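# Free the tight lead by lifting its matching clamp handle

## Task

Five leads are present and one of them is under tension; it cannot be identified by eye, only by handling the leads. Draw extra length of that tight lead out from behind its clamp so that, once released, at least 3 cm more of it remains outside. The clamp only releases while the handle sharing the lead's port letter is held raised. Raising any other handle ruins its seal, so lift only the matching one. No plug may come out of its port at any moment, not even briefly, or the task fails. The result must hold on its own, not just because the robot is holding it. When finished, release everything and move the arms away.

## Robot and tools

Robot: two xArm7-style arms, left_arm and right_arm, each with seven revolute joints and a parallel gripper. Their bases sit in the scene frame at left_arm (+0.040, +0.319, 0) m, quat_wxyz (+0.998, 0, 0, -0.065) and right_arm (-0.048, -0.368, 0) m, quat_wxyz (+1.000, 0, 0, +0.021). The scene frame has its origin on the tabletop midway between the arms, +z up, +x pointing out across the table; left_arm is on the +y side. The arm names do not match image sides.

Command row: every moving call uses a row of exactly 16 numbers, even when one arm stays still: eight for left_arm, then eight for right_arm. Each eight is seven absolute joint target angles in radians followed by a gripper opening. The joints go in this fixed order: wrist pitch (joint6), waist (joint1), upper arm roll (joint3), forearm roll (joint5), wrist roll (joint7), shoulder (joint2), elbow (joint4). Stated ranges: waist -6.283 to 6.283, shoulder -2.059 to 2.094, upper arm roll -6.283 to 6.283, elbow -0.192 to 3.927, forearm roll -6.283 to 6.283, wrist pitch -1.693 to 3.142, wrist roll -6.283 to 6.283. A target more than 0.010 rad beyond a limit and further out than the current angle is refused; real limits may differ by up to 0.010 rad, and a joint driven to its end gets the note "joint sent to its limit". Opening runs from -1 (closed) to +1 (fully open, 0.084 m between pads). To keep a joint where it is, resend its value from the "Joint targets" line.

Tools:
- execute_actions(actions): a list of actions; each action is a table of 1 to 15 rows, each row applied for one 1/30 s control step; a short table repeats its final row until 15 steps are used. An empty list just returns state and images.
- move(target, speed, blocking): target is one 16-number row of absolute joint angles. All joints travel proportionally so they finish together, making the gripper trace a curve. speed (rad/s, 0.01 to 2, default 0.5) caps the joint with the longest travel. Paths take 0.5 to 10 s; longer ones are cut off at 10 s. Moves do not avoid obstacles or the other arm. Finger values are applied at the start. blocking=false returns after 0.5 s while motion continues; then only wait or stop are accepted until a result shows it ended. The extra "move:" line reports the ending (done, off_target, moving, held, fault), limits=held or limits=none, and each arm's joint furthest from its target.
- wait(seconds): 0 to 10 s, arms keep their last command; returns early if a running move ends.
- stop(): brakes a running move; needs stopping distance, fingers keep going.
- zoom_image(camera, region): closer look at [x0, y0, x1, y1] pixels of cam_head_left, cam_head_right, cam_left_wrist or cam_right_wrist (each 896x504), region at most 504x504.
- read_manual(section): licence texts only, no motion.
- finished_scene(scene): ends the current scene (pass its number) after the last command is held; irreversible, and it reports success.

Reading results: the state line gives each gripper's end_effector_position (m) and end_effector_quat_wxyz plus linear and angular velocity in the scene frame; the printed position can be off, more so at long reach. This point lies between closed finger pads, about 2 cm short of the tips; fingers point along gripper +z and close along its y axis, and tips move roughly 10 mm forward as they close. Joint positions and Joint velocities list each arm in the joint order above, then pad gap in metres. grip_measured is the measured opening on the command scale. Joint targets shows what the joints are currently being driven to. Step readings list joint angles at some steps, with HELD marking steps where an arm's command was held back. "joint command not followed" means a clearance check altered targets.

Motion limits: joint targets move at most 3.14 rad/s with 0.16 s to accelerate; each step's target stays within 0.623 rad of the measured angle, and targets that would shift the gripper over 70 mm are scaled back. Far goals need several actions, and an unfinished action may need resending.

Gripping: to hold something, command an opening well under grip_measured; lower means firmer, up to about 24 N per pad for objects up to about 6 cm. Fast closing can overshoot.

Avoid: pulling any plug out, lifting any handle except the one matching the lead's port letter, knocking items off the table, arms colliding or pressing on each other, hard or fast contacts (speed and pushing past contact raise force). Torque at a joint's load limit (waist 45, shoulder 45, upper arm roll 27, elbow 27, forearm roll 27, wrist pitch 18, wrist roll 18 N m, including held weight) triggers a fault: that arm backs off, pauses 10 s and drops the rest of the call. Holding load heats motors; MOTOR HOT appears at 65 °C and at 80 °C the arm brakes (OVER-TEMPERATURE FAULT). Loose objects may occasionally get nudged. Smooth, efficient motion is preferred. Finish with grippers open and arms withdrawn.

Each tool is called after ">>>" by a JSON object that holds its "op" and its "data", one argument or row to a line.

## Session

>>> {"op": "execute_actions", "data": {
  "actions": []
}}

Scene clock: 0.00 s.
left_arm: end_effector_position=(+0.1315, +0.2405, +0.3164) grip_measured=+1.00 end_effector_quat_wxyz=(+0.348, +0.888, -0.220, -0.203) end_effector_velocity=(+0.000, -0.000, +0.000) end_effector_angular_velocity=(-0.001, -0.001, +0.001) | right_arm: end_effector_position=(+0.3499, -0.3509, +0.2485) grip_measured=+1.00 end_effector_quat_wxyz=(+0.000, +1.000, +0.024, -0.002) end_effector_velocity=(+0.000, -0.001, +0.000) end_effector_angular_velocity=(+0.001, -0.000, -0.003)
Joint names: [wrist pitch, waist, upper arm roll, forearm roll, wrist roll, shoulder, elbow]
Joint positions: left_arm=[ 1.923 -0.383  0.542 -0.283  0.128 -1.037  0.553  0.084] | right_arm=[ 1.171  0.003 -0.001 -0.001 -0.002 -0.251  0.915  0.084]
Joint velocities: left_arm=[-0.001  0.     0.    -0.001  0.001  0.     0.001 -0.   ] | right_arm=[ 0.    -0.001 -0.001  0.     0.    -0.     0.    -0.   ]
Joint targets: left_arm=[1.923 -0.383 0.542 -0.283 0.128 -1.037 0.553] | right_arm=[1.171 0.003 -0.001 -0.001 -0.002 -0.251 0.915]

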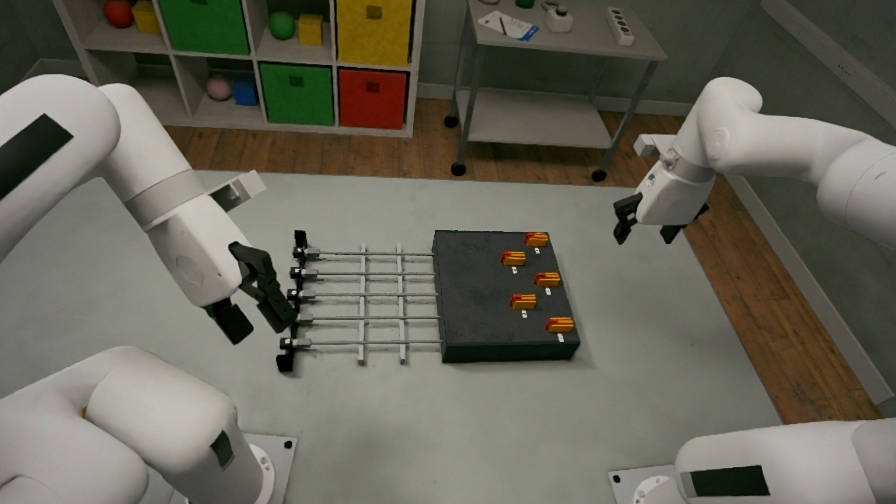

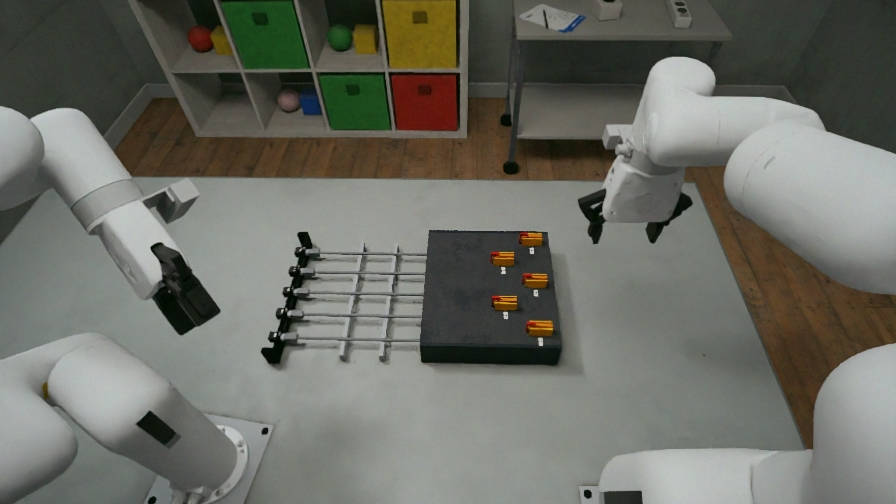

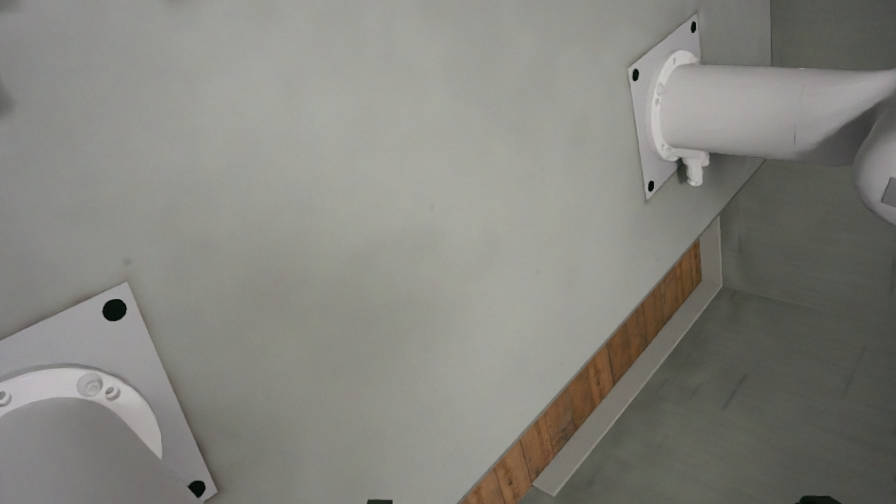

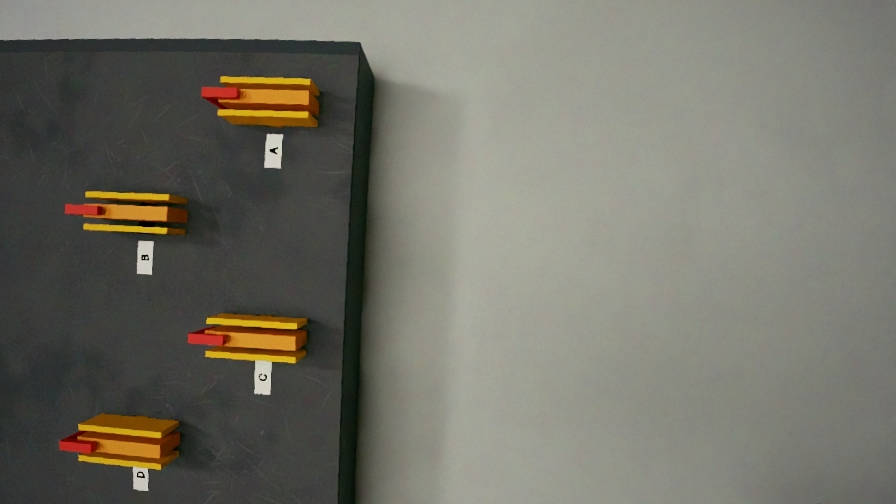

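>>> {"op": "move", "data": {
  "target": [0.7777,-0.6575,0,0,-2.358,-0.3308,0.4469,-0.5,0.8445,0.32,0,0,1.933,-0.0202,0.8243,0],
  "speed": 1.1
}}

Scene clock: 8.43 s.
left_arm: end_effector_position=(+0.2700, +0.0884, +0.1201) grip_measured=-0.52 end_effector_quat_wxyz=(+0.000, +0.707, +0.707, -0.000) end_effector_velocity=(-0.001, +0.000, -0.001) end_effector_angular_velocity=(+0.002, +0.001, -0.001) | right_arm: end_effector_position=(+0.3542, -0.2161, +0.1401) grip_measured=-0.01 end_effector_quat_wxyz=(-0.000, +0.707, -0.707, +0.000) end_effector_velocity=(-0.000, +0.001, -0.000) end_effector_angular_velocity=(-0.001, +0.000, +0.001)
Joint names: [wrist pitch, waist, upper arm roll, forearm roll, wrist roll, shoulder, elbow]
Joint positions: left_arm=[ 0.778 -0.657  0.    -0.    -2.358 -0.331  0.447  0.021] | right_arm=[ 0.845  0.32  -0.    -0.     1.933 -0.02   0.824  0.044]
Joint velocities: left_arm=[-0.001 -0.001 -0.001  0.001 -0.001  0.002 -0.001  0.   ] | right_arm=[-0.     0.001  0.002 -0.     0.002  0.001  0.     0.   ]
Joint targets: left_arm=[0.778 -0.657 0.000 0.000 -2.358 -0.331 0.447] | right_arm=[0.844 0.320 0.000 0.000 1.933 -0.020 0.824]
move: done; limits=none; left_arm: farthest joint: the waist, 0.000 radians from its target (0.275 radians at the start); right_arm: farthest joint: the waist, 0.000 radians from its target (0.317 radians at the start)

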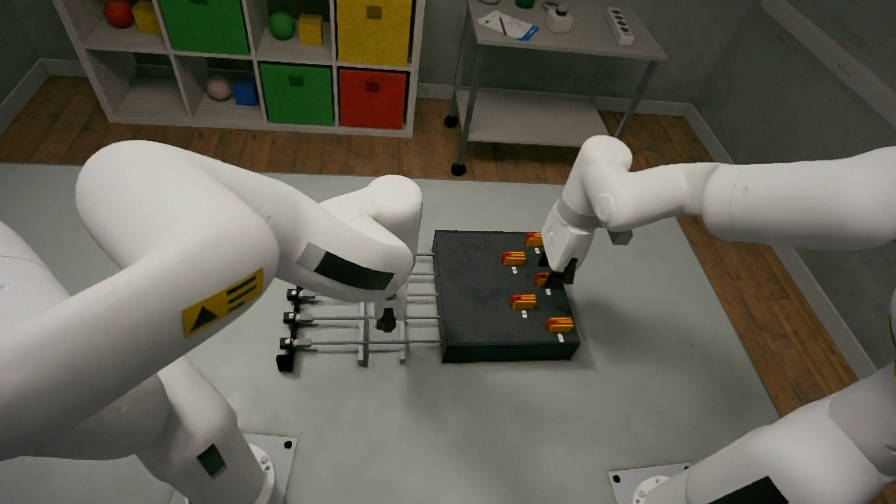

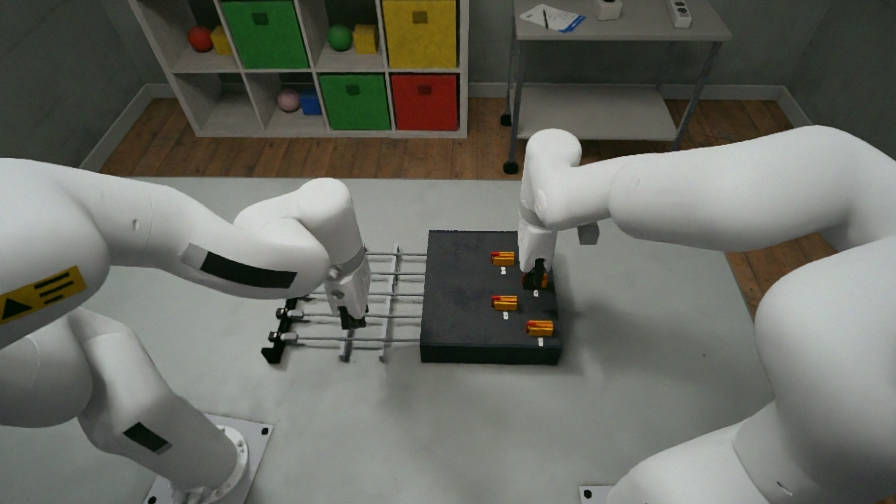

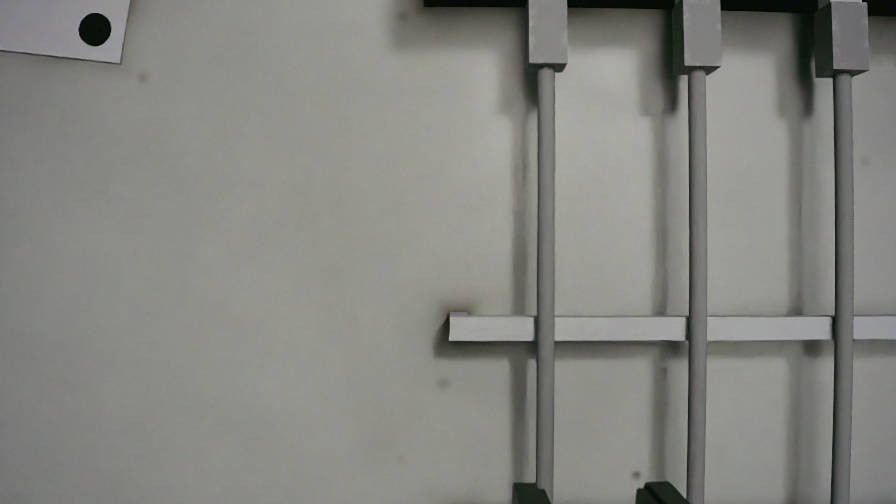

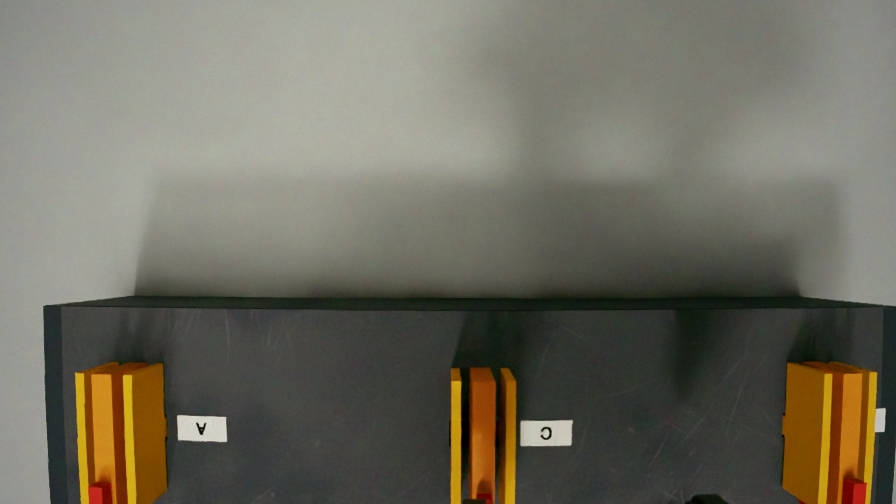

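>>> {"op": "move", "data": {
  "target": [0.4358,-0.6585,0,0,-2.359,-0.0503,0.3855,-0.4,0.8445,0.32,0,0,1.933,-0.0202,0.8243,0]
}}

Scene clock: 16.03 s.
left_arm: end_effector_position=(+0.2716, +0.0862, +0.0332) grip_measured=-0.42 end_effector_quat_wxyz=(+0.000, +0.707, +0.707, +0.000) end_effector_velocity=(-0.001, +0.001, -0.001) end_effector_angular_velocity=(+0.002, +0.002, -0.000) | right_arm: end_effector_position=(+0.3541, -0.2161, +0.1400) grip_measured=-0.01 end_effector_quat_wxyz=(-0.000, +0.707, -0.707, -0.000) end_effector_velocity=(-0.000, -0.000, -0.000) end_effector_angular_velocity=(-0.001, -0.000, +0.002)
Joint names: [wrist pitch, waist, upper arm roll, forearm roll, wrist roll, shoulder, elbow]
Joint positions: left_arm=[ 0.436 -0.659 -0.     0.    -2.359 -0.051  0.386  0.026] | right_arm=[ 0.844  0.32   0.    -0.     1.933 -0.02   0.824  0.044]
Joint velocities: left_arm=[-0.003  0.     0.     0.     0.     0.004 -0.001  0.   ] | right_arm=[ 0.     0.    -0.    -0.002 -0.    -0.    -0.    -0.   ]
Joint targets: left_arm=[0.436 -0.659 0.000 0.000 -2.359 -0.050 0.386] | right_arm=[0.845 0.320 0.000 0.000 1.933 -0.020 0.824]
move: done; limits=none; left_arm: farthest joint: the shoulder, 0.001 radians from its target (0.281 radians at the start); right_arm: farthest joint: the waist, 0.000 radians from its target (0.000 radians at the start)

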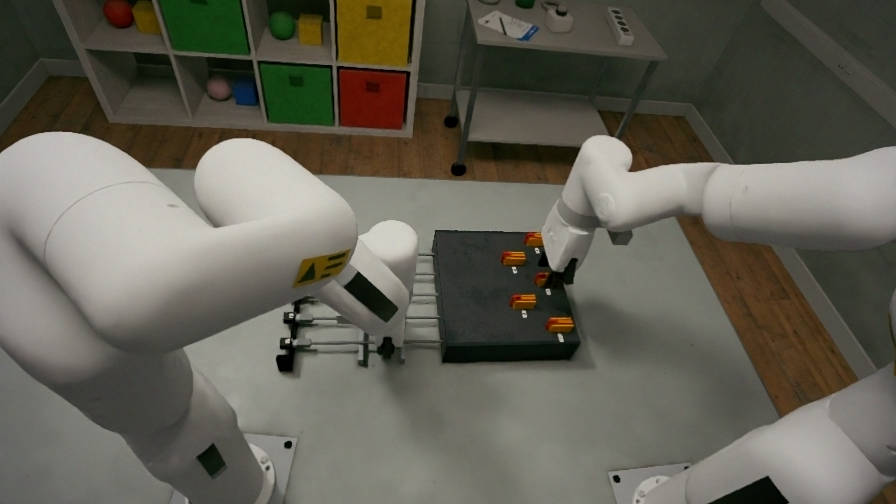

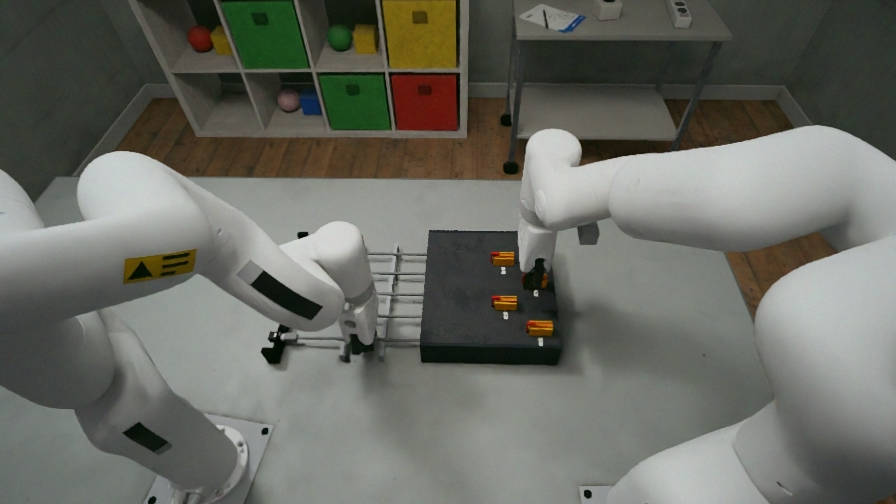

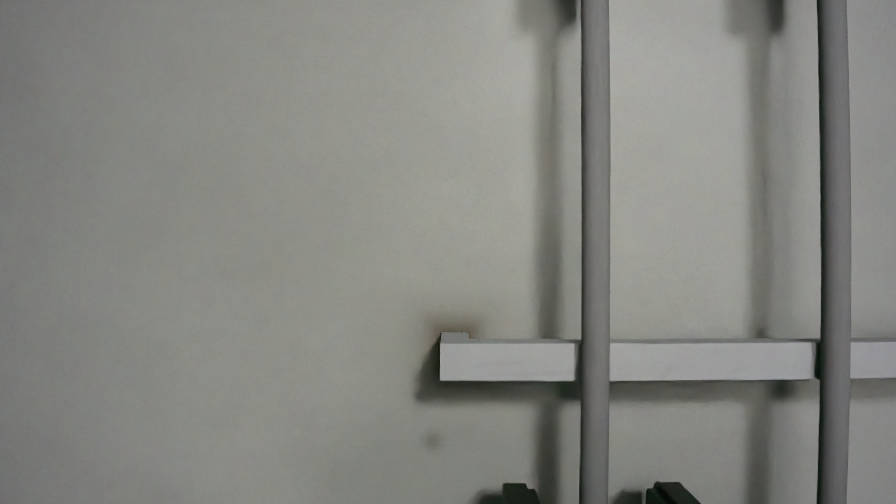

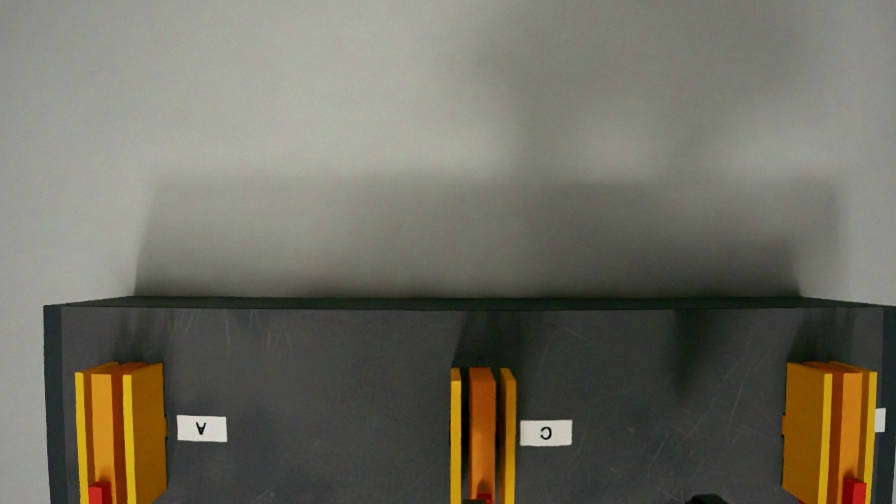

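>>> {"op": "execute_actions", "data": {
  "actions": [
    [[0.4358,-0.6585,0,0,-2.359,-0.0503,0.3855,-0.95,0.8445,0.32,0,0,1.933,-0.0202,0.8243,0]],
    [[0.4345,-0.651,0,0,-2.351,-0.0575,0.377,-0.95,0.8445,0.32,0,0,1.933,-0.0202,0.8243,0]],
    [[0.4333,-0.6433,0,0,-2.344,-0.0647,0.3686,-0.95,0.8445,0.32,0,0,1.933,-0.0202,0.8243,0]]
  ]
}}

Scene clock: 22.83 s.
left_arm: end_effector_position=(+0.2714, +0.0933, +0.0330) grip_measured=-0.88 end_effector_quat_wxyz=(-0.000, +0.707, +0.707, +0.000) end_effector_velocity=(-0.000, +0.000, -0.000) end_effector_angular_velocity=(+0.000, +0.001, +0.000) | right_arm: end_effector_position=(+0.3541, -0.2161, +0.1400) grip_measured=-0.01 end_effector_quat_wxyz=(-0.000, +0.707, -0.707, -0.000) end_effector_velocity=(-0.001, -0.001, -0.001) end_effector_angular_velocity=(-0.001, +0.002, -0.000)
Joint names: [wrist pitch, waist, upper arm roll, forearm roll, wrist roll, shoulder, elbow]
Joint positions: left_arm=[ 0.433 -0.643 -0.     0.    -2.344 -0.065  0.369  0.005] | right_arm=[ 0.845  0.32  -0.     0.     1.933 -0.02   0.824  0.044]
Joint velocities: left_arm=[-0.     0.     0.    -0.001  0.001  0.    -0.001 -0.   ] | right_arm=[ 0.001 -0.    -0.001 -0.001 -0.     0.    -0.001 -0.   ]
Joint targets: left_arm=[0.433 -0.643 0.000 0.000 -2.344 -0.065 0.369] | right_arm=[0.845 0.320 0.000 0.000 1.933 -0.020 0.824]
Step readings (joint positions; steps 1 to 15: 1st action; 16 to 30: 2nd action; 31 to 45: 3rd action):
0: left_arm=[0.436 -0.658 -0.000 0.000 -2.359 -0.050 0.386] | right_arm=[0.844 0.320 -0.000 0.000 1.933 -0.020 0.824]
1: left_arm=[0.436 -0.658 0.000 0.000 -2.359 -0.050 0.386] | right_arm=[0.844 0.320 0.000 -0.000 1.933 -0.020 0.824]
2: left_arm=[0.436 -0.659 0.000 0.000 -2.359 -0.050 0.386] | right_arm=[0.844 0.320 0.000 0.000 1.933 -0.020 0.824]
4: left_arm=[0.436 -0.659 -0.000 0.000 -2.359 -0.050 0.385] | right_arm=[0.845 0.320 0.000 0.000 1.933 -0.020 0.824]
8: left_arm=[0.436 -0.659 -0.000 -0.000 -2.359 -0.050 0.385] | right_arm=[0.844 0.320 0.000 -0.000 1.933 -0.020 0.824]
15: left_arm=[0.436 -0.658 0.000 0.000 -2.359 -0.050 0.385] | right_arm=[0.845 0.320 -0.000 -0.000 1.933 -0.020 0.824]
16: left_arm=[0.436 -0.658 -0.000 0.000 -2.359 -0.050 0.385] | right_arm=[0.845 0.320 -0.000 0.000 1.933 -0.020 0.824]
17: left_arm=[0.435 -0.658 -0.000 -0.000 -2.358 -0.051 0.385] | right_arm=[0.844 0.320 -0.000 -0.000 1.933 -0.020 0.824]
19: left_arm=[0.434 -0.655 -0.001 -0.000 -2.355 -0.055 0.382] | right_arm=[0.845 0.320 0.000 0.000 1.933 -0.020 0.824]
23: left_arm=[0.434 -0.652 -0.001 -0.000 -2.352 -0.057 0.379] | right_arm=[0.844 0.320 0.000 0.000 1.933 -0.020 0.824]
30: left_arm=[0.435 -0.651 -0.000 -0.000 -2.351 -0.057 0.377] | right_arm=[0.845 0.320 -0.000 0.000 1.933 -0.020 0.824]
31: left_arm=[0.435 -0.651 -0.000 -0.000 -2.351 -0.058 0.377] | right_arm=[0.844 0.320 0.000 0.000 1.933 -0.020 0.824]
32: left_arm=[0.434 -0.650 -0.000 0.000 -2.350 -0.058 0.376] | right_arm=[0.844 0.320 0.000 -0.000 1.933 -0.020 0.824]
34: left_arm=[0.434 -0.647 -0.000 -0.000 -2.347 -0.062 0.372] | right_arm=[0.844 0.320 0.000 -0.000 1.933 -0.020 0.824]
38: left_arm=[0.433 -0.644 0.000 -0.000 -2.345 -0.064 0.369] | right_arm=[0.844 0.320 0.000 -0.000 1.933 -0.020 0.824]
45: Joint positions above

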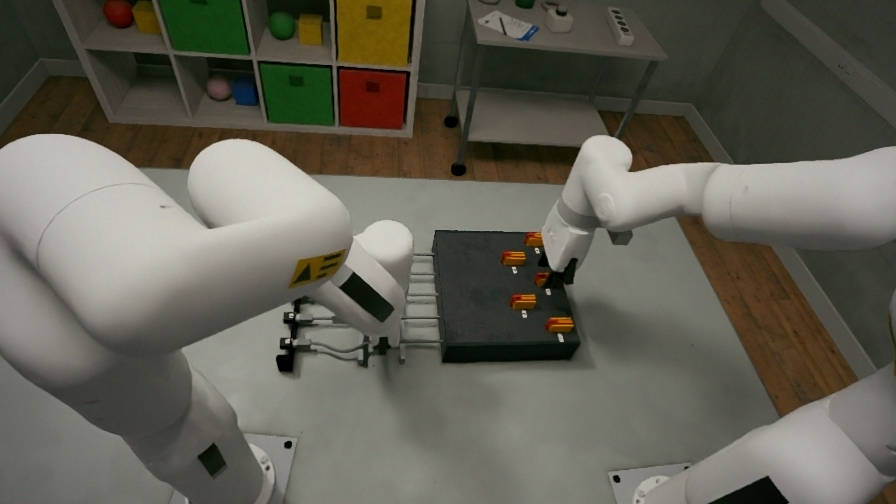

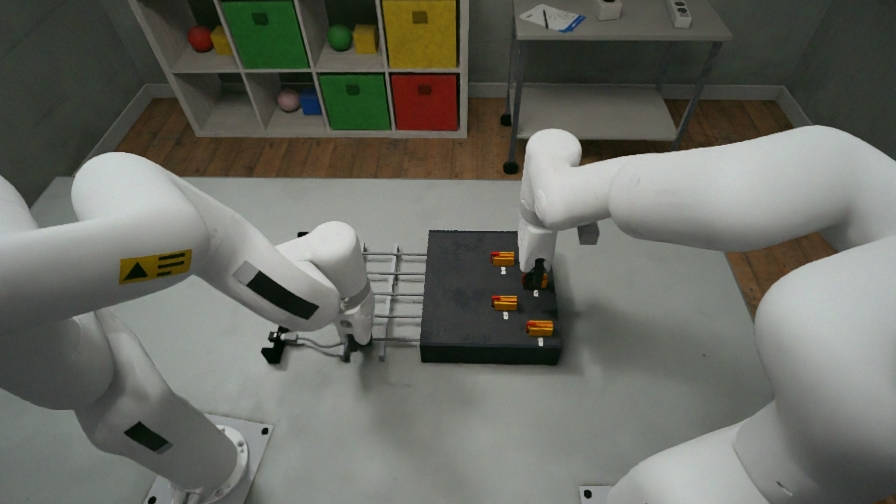

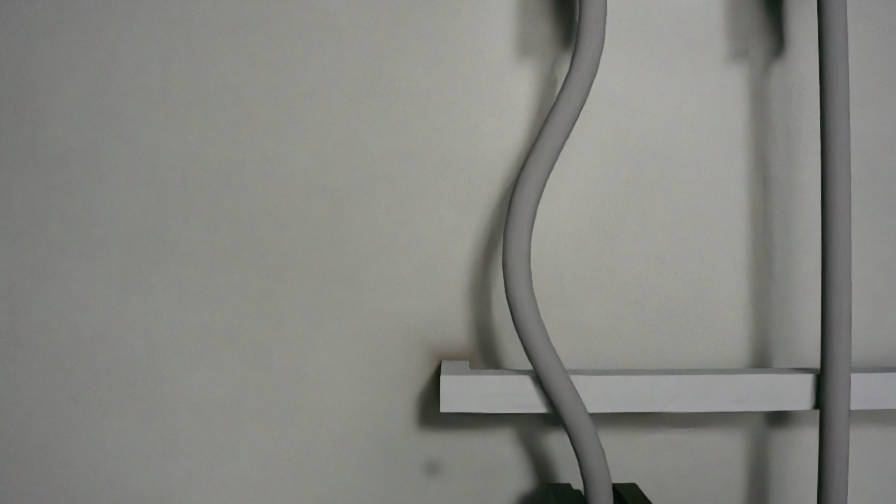

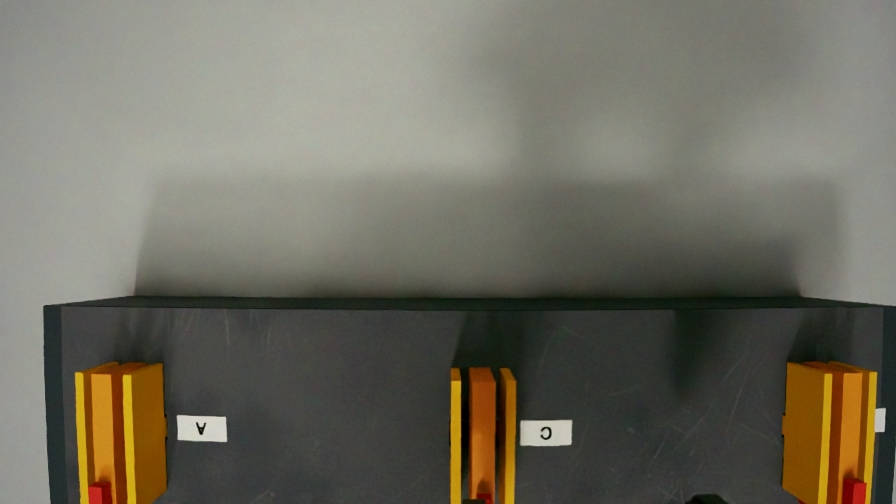

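>>> {"op": "execute_actions", "data": {
  "actions": [
    [[0.435,-0.6547,0,0,-2.355,-0.054,0.381,-0.95,0.8445,0.32,0,0,1.933,-0.0202,0.8243,0]],
    [[0.435,-0.6547,0,0,-2.355,-0.054,0.381,-0.5,0.8445,0.32,0,0,1.933,-0.0202,0.8243,0]],
    [[0.57,-0.6547,0,0,-2.355,-0.174,0.396,-0.5,0.8445,0.32,0,0,1.933,-0.0202,0.8243,0]],
    [[0.575,-0.5561,0,0,-2.257,-0.042,0.533,-0.5,0.8445,0.32,0,0,1.933,-0.0202,0.8243,0]],
    [[0.4625,-0.5561,0,0,-2.257,0.0585,0.521,-0.5,0.8445,0.32,0,0,1.933,-0.0202,0.8243,0]],
    [[0.4625,-0.5561,0,0,-2.257,0.0585,0.521,-0.95,0.8445,0.32,0,0,1.933,-0.0202,0.8243,0]],
    [[0.4607,-0.5487,0,0,-2.25,0.0526,0.5133,-0.95,0.8445,0.32,0,0,1.933,-0.0202,0.8243,0]],
    [[0.4588,-0.5412,0,0,-2.242,0.0468,0.5056,-0.95,0.8445,0.32,0,0,1.933,-0.0202,0.8243,0]]
  ]
}}

Scene clock: 40.37 s.
left_arm: end_effector_position=(+0.3244, +0.0934, +0.0330) grip_measured=-0.88 end_effector_quat_wxyz=(+0.000, +0.707, +0.707, +0.000) end_effector_velocity=(-0.000, +0.000, +0.000) end_effector_angular_velocity=(+0.000, -0.000, -0.000) | right_arm: end_effector_position=(+0.3541, -0.2161, +0.1400) grip_measured=-0.01 end_effector_quat_wxyz=(-0.000, +0.707, -0.707, -0.000) end_effector_velocity=(+0.000, -0.000, +0.000) end_effector_angular_velocity=(+0.001, +0.000, -0.002)
Joint names: [wrist pitch, waist, upper arm roll, forearm roll, wrist roll, shoulder, elbow]
Joint positions: left_arm=[ 0.459 -0.541 -0.     0.    -2.242  0.047  0.506  0.005] | right_arm=[ 0.844  0.32   0.    -0.     1.933 -0.02   0.824  0.044]
Joint velocities: left_arm=[-0.     0.001  0.     0.     0.    -0.001 -0.002 -0.   ] | right_arm=[ 0.     0.    -0.001  0.001  0.    -0.     0.     0.   ]
Joint targets: left_arm=[0.459 -0.541 0.000 0.000 -2.242 0.047 0.506] | right_arm=[0.845 0.320 0.000 0.000 1.933 -0.020 0.824]
Step readings (joint positions; steps 1 to 15: 1st action; 16 to 30: 2nd action; 31 to 45: 3rd action; 46 to 60: 4th action; 61 to 75: 5th action; 76 to 90: 6th action; 91 to 105: 7th action; 106 to 120: 8th action):
0: left_arm=[0.433 -0.643 -0.000 -0.000 -2.344 -0.065 0.369] | right_arm=[0.844 0.320 0.000 -0.000 1.933 -0.020 0.824]
1: left_arm=[0.433 -0.643 0.000 -0.000 -2.344 -0.065 0.369] | right_arm=[0.844 0.320 0.000 0.000 1.933 -0.020 0.824]
2: left_arm=[0.434 -0.645 0.000 0.000 -2.346 -0.063 0.370] | right_arm=[0.845 0.320 -0.000 -0.000 1.933 -0.020 0.824]
4: left_arm=[0.435 -0.649 0.001 0.000 -2.350 -0.059 0.375] | right_arm=[0.844 0.320 0.000 0.000 1.933 -0.020 0.824]
8: left_arm=[0.435 -0.654 0.000 0.000 -2.354 -0.055 0.380] | right_arm=[0.845 0.320 -0.000 -0.000 1.933 -0.020 0.824]
15: left_arm=[0.435 -0.655 0.000 0.000 -2.355 -0.054 0.381] | right_arm=[0.844 0.320 -0.000 -0.000 1.933 -0.020 0.824]
16: left_arm=[0.435 -0.655 0.000 0.000 -2.355 -0.054 0.381] | right_arm=[0.845 0.320 0.000 0.000 1.933 -0.020 0.824]
17: left_arm=[0.435 -0.655 0.000 0.000 -2.355 -0.054 0.381] | right_arm=[0.844 0.320 -0.000 -0.000 1.933 -0.020 0.824]
19: left_arm=[0.436 -0.654 0.001 0.000 -2.355 -0.054 0.380] | right_arm=[0.844 0.320 -0.000 0.000 1.933 -0.020 0.824]
23: left_arm=[0.435 -0.655 0.000 0.000 -2.355 -0.054 0.381] | right_arm=[0.845 0.320 0.000 0.000 1.933 -0.020 0.824]
30: left_arm=[0.435 -0.655 0.000 0.000 -2.355 -0.054 0.381] | right_arm=[0.845 0.320 -0.000 -0.000 1.933 -0.020 0.824]
31: left_arm=[0.435 -0.655 0.000 0.000 -2.355 -0.054 0.381] | right_arm=[0.844 0.320 0.000 0.000 1.933 -0.020 0.824]
32: left_arm=[0.440 -0.655 0.000 0.000 -2.355 -0.057 0.381] | right_arm=[0.844 0.320 -0.000 0.000 1.933 -0.020 0.824]
34: left_arm=[0.481 -0.655 0.000 -0.000 -2.355 -0.091 0.383] | right_arm=[0.845 0.320 -0.000 -0.000 1.933 -0.020 0.824]
38: left_arm=[0.551 -0.655 -0.000 0.000 -2.355 -0.161 0.397] | right_arm=[0.844 0.320 -0.000 0.000 1.933 -0.020 0.824]
45: left_arm=[0.569 -0.655 0.000 -0.000 -2.355 -0.173 0.395] | right_arm=[0.845 0.320 0.000 -0.000 1.933 -0.020 0.824]
46: left_arm=[0.569 -0.655 0.000 -0.000 -2.355 -0.173 0.396] | right_arm=[0.845 0.320 0.000 0.000 1.933 -0.020 0.824]
47: left_arm=[0.570 -0.652 -0.001 0.000 -2.351 -0.169 0.399] | right_arm=[0.844 0.320 0.000 -0.000 1.933 -0.020 0.824]
49: left_arm=[0.572 -0.624 -0.003 0.000 -2.322 -0.132 0.438] | right_arm=[0.844 0.320 -0.000 0.000 1.933 -0.020 0.824]
53: left_arm=[0.573 -0.567 0.003 -0.000 -2.270 -0.057 0.517] | right_arm=[0.845 0.320 0.000 -0.000 1.933 -0.020 0.824]
60: left_arm=[0.575 -0.557 -0.001 0.000 -2.258 -0.043 0.531] | right_arm=[0.844 0.320 0.000 -0.000 1.933 -0.020 0.824]
61: left_arm=[0.575 -0.557 -0.000 0.000 -2.258 -0.043 0.532] | right_arm=[0.844 0.320 0.000 0.000 1.933 -0.020 0.824]
62: left_arm=[0.570 -0.557 -0.000 0.000 -2.257 -0.040 0.532] | right_arm=[0.845 0.320 0.000 0.000 1.933 -0.020 0.824]
64: left_arm=[0.532 -0.557 -0.000 0.000 -2.257 -0.008 0.530] | right_arm=[0.844 0.320 0.000 -0.000 1.933 -0.020 0.824]
68: left_arm=[0.478 -0.556 0.000 -0.000 -2.257 0.049 0.519] | right_arm=[0.845 0.320 0.000 0.000 1.933 -0.020 0.824]
75: left_arm=[0.463 -0.556 -0.000 0.000 -2.257 0.057 0.521] | right_arm=[0.845 0.320 0.000 0.000 1.933 -0.020 0.824]
76: left_arm=[0.463 -0.556 -0.000 0.000 -2.257 0.057 0.521] | right_arm=[0.844 0.320 0.000 -0.000 1.933 -0.020 0.824]
77: left_arm=[0.463 -0.556 -0.000 0.000 -2.257 0.058 0.521] | right_arm=[0.844 0.320 0.000 0.000 1.933 -0.020 0.824]
79: left_arm=[0.463 -0.556 -0.000 -0.000 -2.257 0.058 0.521] | right_arm=[0.845 0.320 0.000 -0.000 1.933 -0.020 0.824]
83: left_arm=[0.462 -0.556 -0.000 -0.000 -2.257 0.058 0.521] | right_arm=[0.845 0.320 0.000 -0.000 1.933 -0.020 0.824]
90: left_arm=[0.462 -0.556 -0.000 -0.000 -2.257 0.058 0.521] | right_arm=[0.844 0.320 -0.000 -0.000 1.933 -0.020 0.824]
91: left_arm=[0.462 -0.556 -0.000 -0.000 -2.257 0.058 0.521] | right_arm=[0.844 0.320 -0.000 0.000 1.933 -0.020 0.824]
92: left_arm=[0.462 -0.555 -0.000 -0.000 -2.256 0.058 0.520] | right_arm=[0.844 0.320 -0.000 0.000 1.933 -0.020 0.824]
94: left_arm=[0.460 -0.553 -0.002 -0.000 -2.253 0.055 0.518] | right_arm=[0.844 0.320 0.000 -0.000 1.933 -0.020 0.824]
98: left_arm=[0.460 -0.550 -0.000 -0.000 -2.251 0.053 0.515] | right_arm=[0.845 0.320 -0.000 0.000 1.933 -0.020 0.824]
105: left_arm=[0.461 -0.549 -0.000 -0.000 -2.250 0.053 0.513] | right_arm=[0.844 0.320 -0.000 0.000 1.933 -0.020 0.824]
106: left_arm=[0.461 -0.549 -0.000 -0.000 -2.250 0.053 0.513] | right_arm=[0.844 0.320 0.000 -0.000 1.933 -0.020 0.824]
107: left_arm=[0.460 -0.548 -0.000 0.000 -2.249 0.052 0.512] | right_arm=[0.845 0.320 -0.000 0.000 1.933 -0.020 0.824]
109: left_arm=[0.460 -0.545 -0.000 -0.000 -2.246 0.049 0.509] | right_arm=[0.844 0.320 0.000 -0.000 1.933 -0.020 0.824]
113: left_arm=[0.459 -0.542 0.000 -0.000 -2.243 0.047 0.506] | right_arm=[0.844 0.320 0.000 -0.000 1.933 -0.020 0.824]
120: Joint positions above

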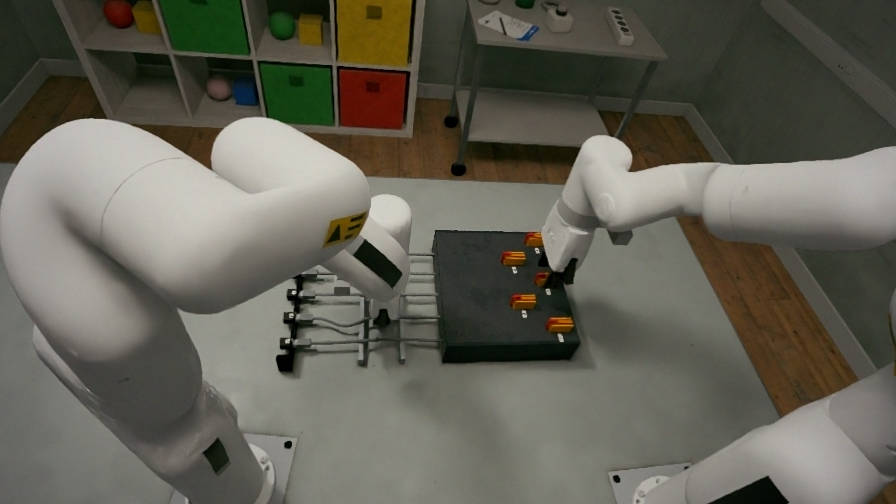

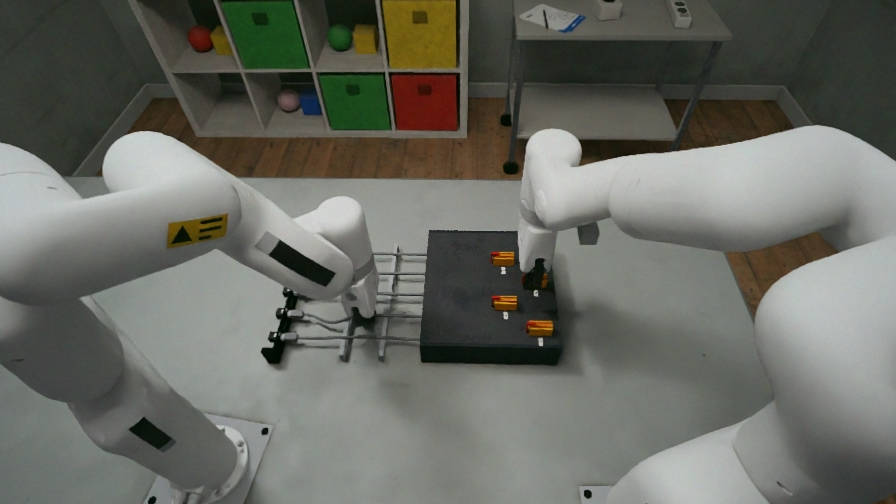

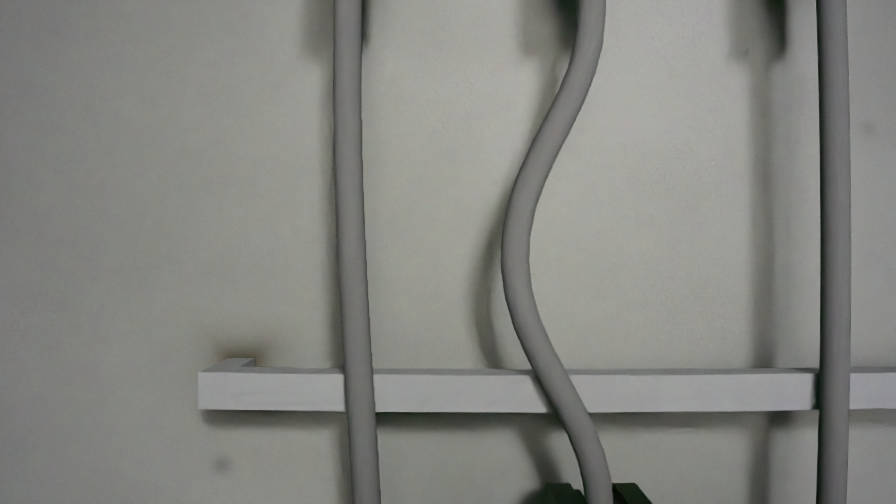

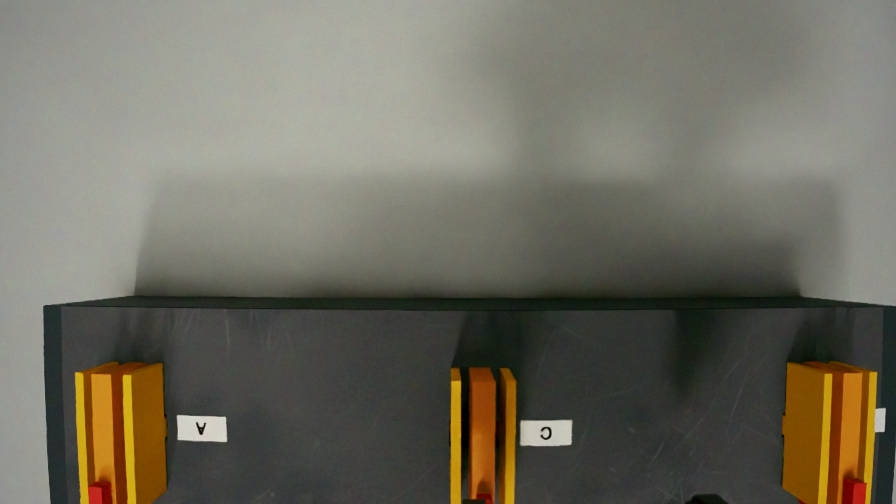

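>>> {"op": "execute_actions", "data": {
  "actions": [
    [[0.4616,-0.5524,0,0,-2.253,0.0555,0.5171,-0.95,0.8445,0.32,0,0,1.933,-0.0202,0.8243,0]],
    [[0.4616,-0.5524,0,0,-2.253,0.0555,0.5171,-0.5,0.8445,0.32,0,0,1.933,-0.0202,0.8243,0]],
    [[0.575,-0.5524,0,0,-2.253,-0.046,0.529,-0.5,0.8445,0.32,0,0,1.933,-0.0202,0.8243,0]],
    [[0.604,-0.4755,0,0,-2.176,0.077,0.681,-0.5,0.8445,0.32,0,0,1.933,-0.0202,0.8243,0]],
    [[0.5028,-0.4755,0,0,-2.176,0.1665,0.6693,-0.5,0.8445,0.32,0,0,1.933,-0.0202,0.8243,0]],
    [[0.5028,-0.4755,0,0,-2.176,0.1665,0.6693,-0.95,0.8445,0.32,0,0,1.933,-0.0202,0.8243,0]],
    [[0.5006,-0.4684,0,0,-2.169,0.1614,0.662,-0.95,0.8445,0.32,0,0,1.933,-0.0202,0.8243,0]],
    [[0.4984,-0.4613,0,0,-2.162,0.1564,0.6548,-0.95,0.8445,0.32,0,0,1.933,-0.0202,0.8243,0]]
  ]
}}

Scene clock: 54.53 s.
left_arm: end_effector_position=(+0.3764, +0.0934, +0.0330) grip_measured=-0.88 end_effector_quat_wxyz=(-0.000, +0.707, +0.707, +0.000) end_effector_velocity=(+0.000, +0.000, +0.000) end_effector_angular_velocity=(-0.000, -0.000, +0.000) | right_arm: end_effector_position=(+0.3541, -0.2161, +0.1400) grip_measured=-0.01 end_effector_quat_wxyz=(-0.000, +0.707, -0.707, -0.000) end_effector_velocity=(-0.000, +0.000, +0.000) end_effector_angular_velocity=(+0.001, +0.001, -0.000)
Joint names: [wrist pitch, waist, upper arm roll, forearm roll, wrist roll, shoulder, elbow]
Joint positions: left_arm=[ 0.498 -0.461 -0.     0.    -2.162  0.156  0.655  0.005] | right_arm=[ 0.845  0.32   0.    -0.     1.933 -0.02   0.824  0.044]
Joint velocities: left_arm=[-0.     0.001  0.     0.     0.    -0.001 -0.     0.   ] | right_arm=[ 0.     0.     0.     0.001  0.    -0.    -0.    -0.   ]
Joint targets: left_arm=[0.498 -0.461 0.000 0.000 -2.162 0.156 0.655] | right_arm=[0.845 0.320 0.000 0.000 1.933 -0.020 0.824]
Step readings (joint positions; steps 1 to 15: 1st action; 16 to 30: 2nd action; 31 to 45: 3rd action; 46 to 60: 4th action; 61 to 75: 5th action; 76 to 90: 6th action; 91 to 105: 7th action; 106 to 120: 8th action):
0: left_arm=[0.459 -0.541 -0.000 -0.000 -2.242 0.047 0.506] | right_arm=[0.845 0.320 -0.000 -0.000 1.933 -0.020 0.824]
1: left_arm=[0.459 -0.541 0.000 -0.000 -2.242 0.047 0.506] | right_arm=[0.845 0.320 -0.000 -0.000 1.933 -0.020 0.824]
2: left_arm=[0.460 -0.543 0.001 0.000 -2.244 0.048 0.507] | right_arm=[0.844 0.320 -0.000 0.000 1.933 -0.020 0.824]
4: left_arm=[0.461 -0.547 0.001 0.000 -2.248 0.052 0.511] | right_arm=[0.845 0.320 0.000 0.000 1.933 -0.020 0.824]
8: left_arm=[0.462 -0.551 0.000 0.000 -2.252 0.055 0.516] | right_arm=[0.845 0.320 -0.000 0.000 1.933 -0.020 0.824]
15: left_arm=[0.462 -0.552 0.000 0.000 -2.253 0.055 0.517] | right_arm=[0.844 0.320 -0.000 0.000 1.933 -0.020 0.824]
16: left_arm=[0.462 -0.552 0.000 0.000 -2.253 0.055 0.517] | right_arm=[0.844 0.320 0.000 -0.000 1.933 -0.020 0.824]
17: left_arm=[0.462 -0.552 0.000 0.000 -2.253 0.056 0.517] | right_arm=[0.844 0.320 0.000 0.000 1.933 -0.020 0.824]
19: left_arm=[0.462 -0.552 0.001 0.000 -2.253 0.056 0.516] | right_arm=[0.845 0.320 0.000 -0.000 1.933 -0.020 0.824]
23: left_arm=[0.462 -0.552 0.000 0.000 -2.253 0.056 0.517] | right_arm=[0.844 0.320 -0.000 -0.000 1.933 -0.020 0.824]
30: left_arm=[0.462 -0.552 0.000 0.000 -2.253 0.056 0.517] | right_arm=[0.844 0.320 0.000 0.000 1.933 -0.020 0.824]
31: left_arm=[0.462 -0.552 0.000 0.000 -2.253 0.055 0.517] | right_arm=[0.844 0.320 0.000 -0.000 1.933 -0.020 0.824]
32: left_arm=[0.467 -0.552 0.000 0.000 -2.253 0.052 0.517] | right_arm=[0.845 0.320 0.000 -0.000 1.933 -0.020 0.824]
34: left_arm=[0.505 -0.552 0.000 -0.000 -2.253 0.021 0.519] | right_arm=[0.845 0.320 0.000 0.000 1.933 -0.020 0.824]
38: left_arm=[0.560 -0.552 -0.000 0.000 -2.253 -0.037 0.530] | right_arm=[0.844 0.320 -0.000 0.000 1.933 -0.020 0.824]
45: left_arm=[0.574 -0.552 0.000 -0.000 -2.253 -0.045 0.528] | right_arm=[0.844 0.320 0.000 -0.000 1.933 -0.020 0.824]
46: left_arm=[0.575 -0.552 0.000 -0.000 -2.253 -0.045 0.529] | right_arm=[0.845 0.320 0.000 0.000 1.933 -0.020 0.824]
47: left_arm=[0.576 -0.550 -0.001 0.000 -2.250 -0.042 0.533] | right_arm=[0.844 0.320 -0.000 -0.000 1.933 -0.020 0.824]
49: left_arm=[0.585 -0.531 -0.003 0.000 -2.229 -0.009 0.572] | right_arm=[0.845 0.320 -0.000 -0.000 1.933 -0.020 0.824]
53: left_arm=[0.599 -0.484 0.004 -0.000 -2.187 0.062 0.663] | right_arm=[0.844 0.320 0.000 -0.000 1.933 -0.020 0.824]
60: left_arm=[0.604 -0.476 -0.001 0.000 -2.177 0.076 0.679] | right_arm=[0.844 0.320 0.000 0.000 1.933 -0.020 0.824]
61: left_arm=[0.604 -0.476 -0.001 0.000 -2.176 0.076 0.680] | right_arm=[0.845 0.320 0.000 0.000 1.933 -0.020 0.824]
62: left_arm=[0.599 -0.476 -0.000 0.000 -2.176 0.079 0.680] | right_arm=[0.845 0.320 0.000 0.000 1.933 -0.020 0.824]
64: left_arm=[0.563 -0.476 -0.000 0.000 -2.176 0.108 0.678] | right_arm=[0.844 0.320 0.000 -0.000 1.933 -0.020 0.824]
68: left_arm=[0.516 -0.476 0.000 -0.000 -2.176 0.159 0.667] | right_arm=[0.844 0.320 0.000 0.000 1.933 -0.020 0.824]
75: left_arm=[0.503 -0.476 -0.000 0.000 -2.176 0.165 0.670] | right_arm=[0.844 0.320 -0.000 0.000 1.933 -0.020 0.824]
76: left_arm=[0.503 -0.476 -0.000 0.000 -2.176 0.166 0.670] | right_arm=[0.845 0.320 0.000 -0.000 1.933 -0.020 0.824]
77: left_arm=[0.503 -0.476 -0.000 0.000 -2.176 0.166 0.670] | right_arm=[0.844 0.320 0.000 0.000 1.933 -0.020 0.824]
79: left_arm=[0.503 -0.476 -0.000 -0.000 -2.176 0.166 0.669] | right_arm=[0.844 0.320 -0.000 0.000 1.933 -0.020 0.824]
83: left_arm=[0.503 -0.476 -0.000 -0.000 -2.176 0.166 0.669] | right_arm=[0.845 0.320 0.000 0.000 1.933 -0.020 0.824]
90: left_arm=[0.503 -0.476 -0.000 -0.000 -2.176 0.166 0.669] | right_arm=[0.844 0.320 -0.000 0.000 1.933 -0.020 0.824]
91: left_arm=[0.503 -0.475 -0.000 -0.000 -2.176 0.166 0.669] | right_arm=[0.845 0.320 -0.000 0.000 1.933 -0.020 0.824]
92: left_arm=[0.502 -0.475 -0.000 -0.000 -2.175 0.166 0.669] | right_arm=[0.845 0.320 0.000 0.000 1.933 -0.020 0.824]
94: left_arm=[0.501 -0.472 -0.002 -0.000 -2.172 0.163 0.666] | right_arm=[0.845 0.320 0.000 -0.000 1.933 -0.020 0.824]
98: left_arm=[0.500 -0.470 -0.001 -0.000 -2.170 0.161 0.664] | right_arm=[0.844 0.320 0.000 -0.000 1.933 -0.020 0.824]
105: left_arm=[0.501 -0.468 0.000 0.000 -2.169 0.161 0.662] | right_arm=[0.844 0.320 0.000 -0.000 1.933 -0.020 0.824]
106: left_arm=[0.501 -0.468 0.000 0.000 -2.169 0.161 0.662] | right_arm=[0.845 0.320 0.000 0.000 1.933 -0.020 0.824]
107: left_arm=[0.500 -0.467 -0.000 0.000 -2.168 0.161 0.661] | right_arm=[0.844 0.320 0.000 0.000 1.933 -0.020 0.824]
109: left_arm=[0.499 -0.465 -0.000 0.000 -2.165 0.159 0.658] | right_arm=[0.845 0.320 -0.000 -0.000 1.933 -0.020 0.824]
113: left_arm=[0.499 -0.462 0.000 -0.000 -2.163 0.157 0.655] | right_arm=[0.845 0.320 0.000 0.000 1.933 -0.020 0.824]
120: Joint positions above

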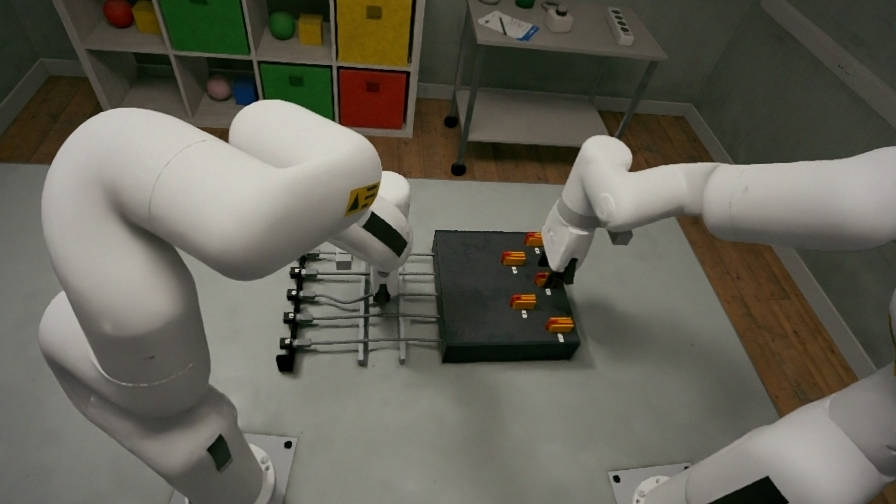

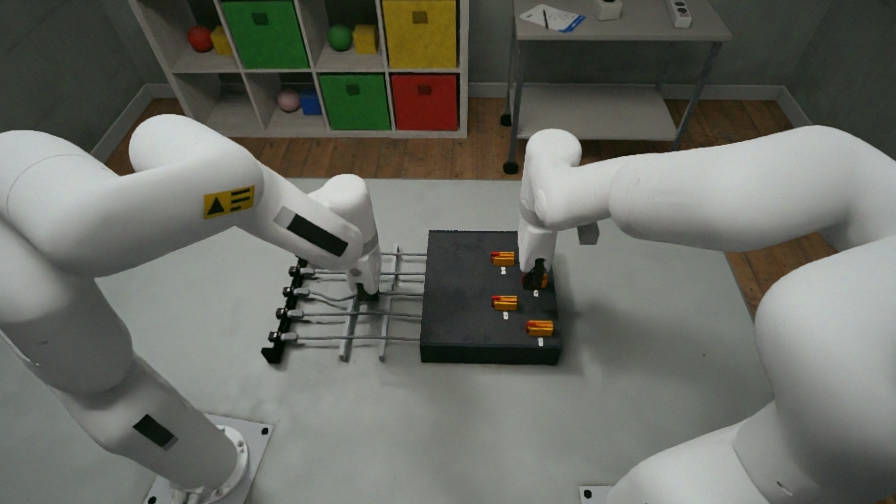

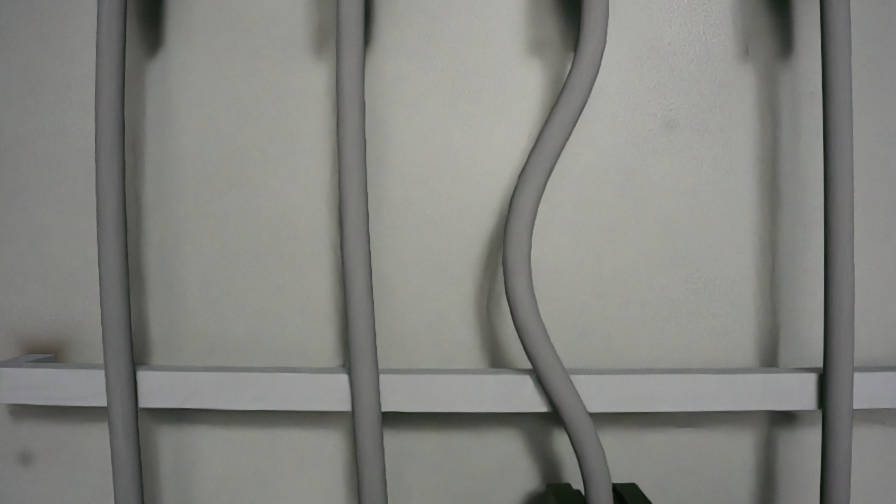

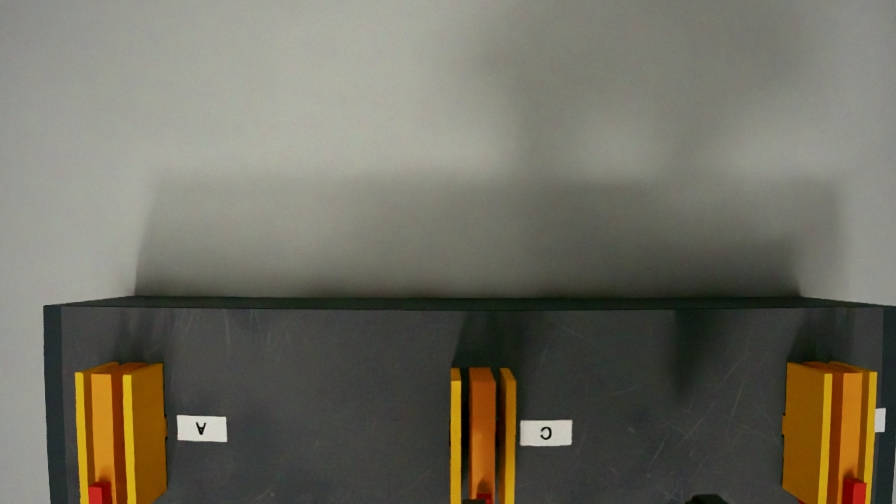

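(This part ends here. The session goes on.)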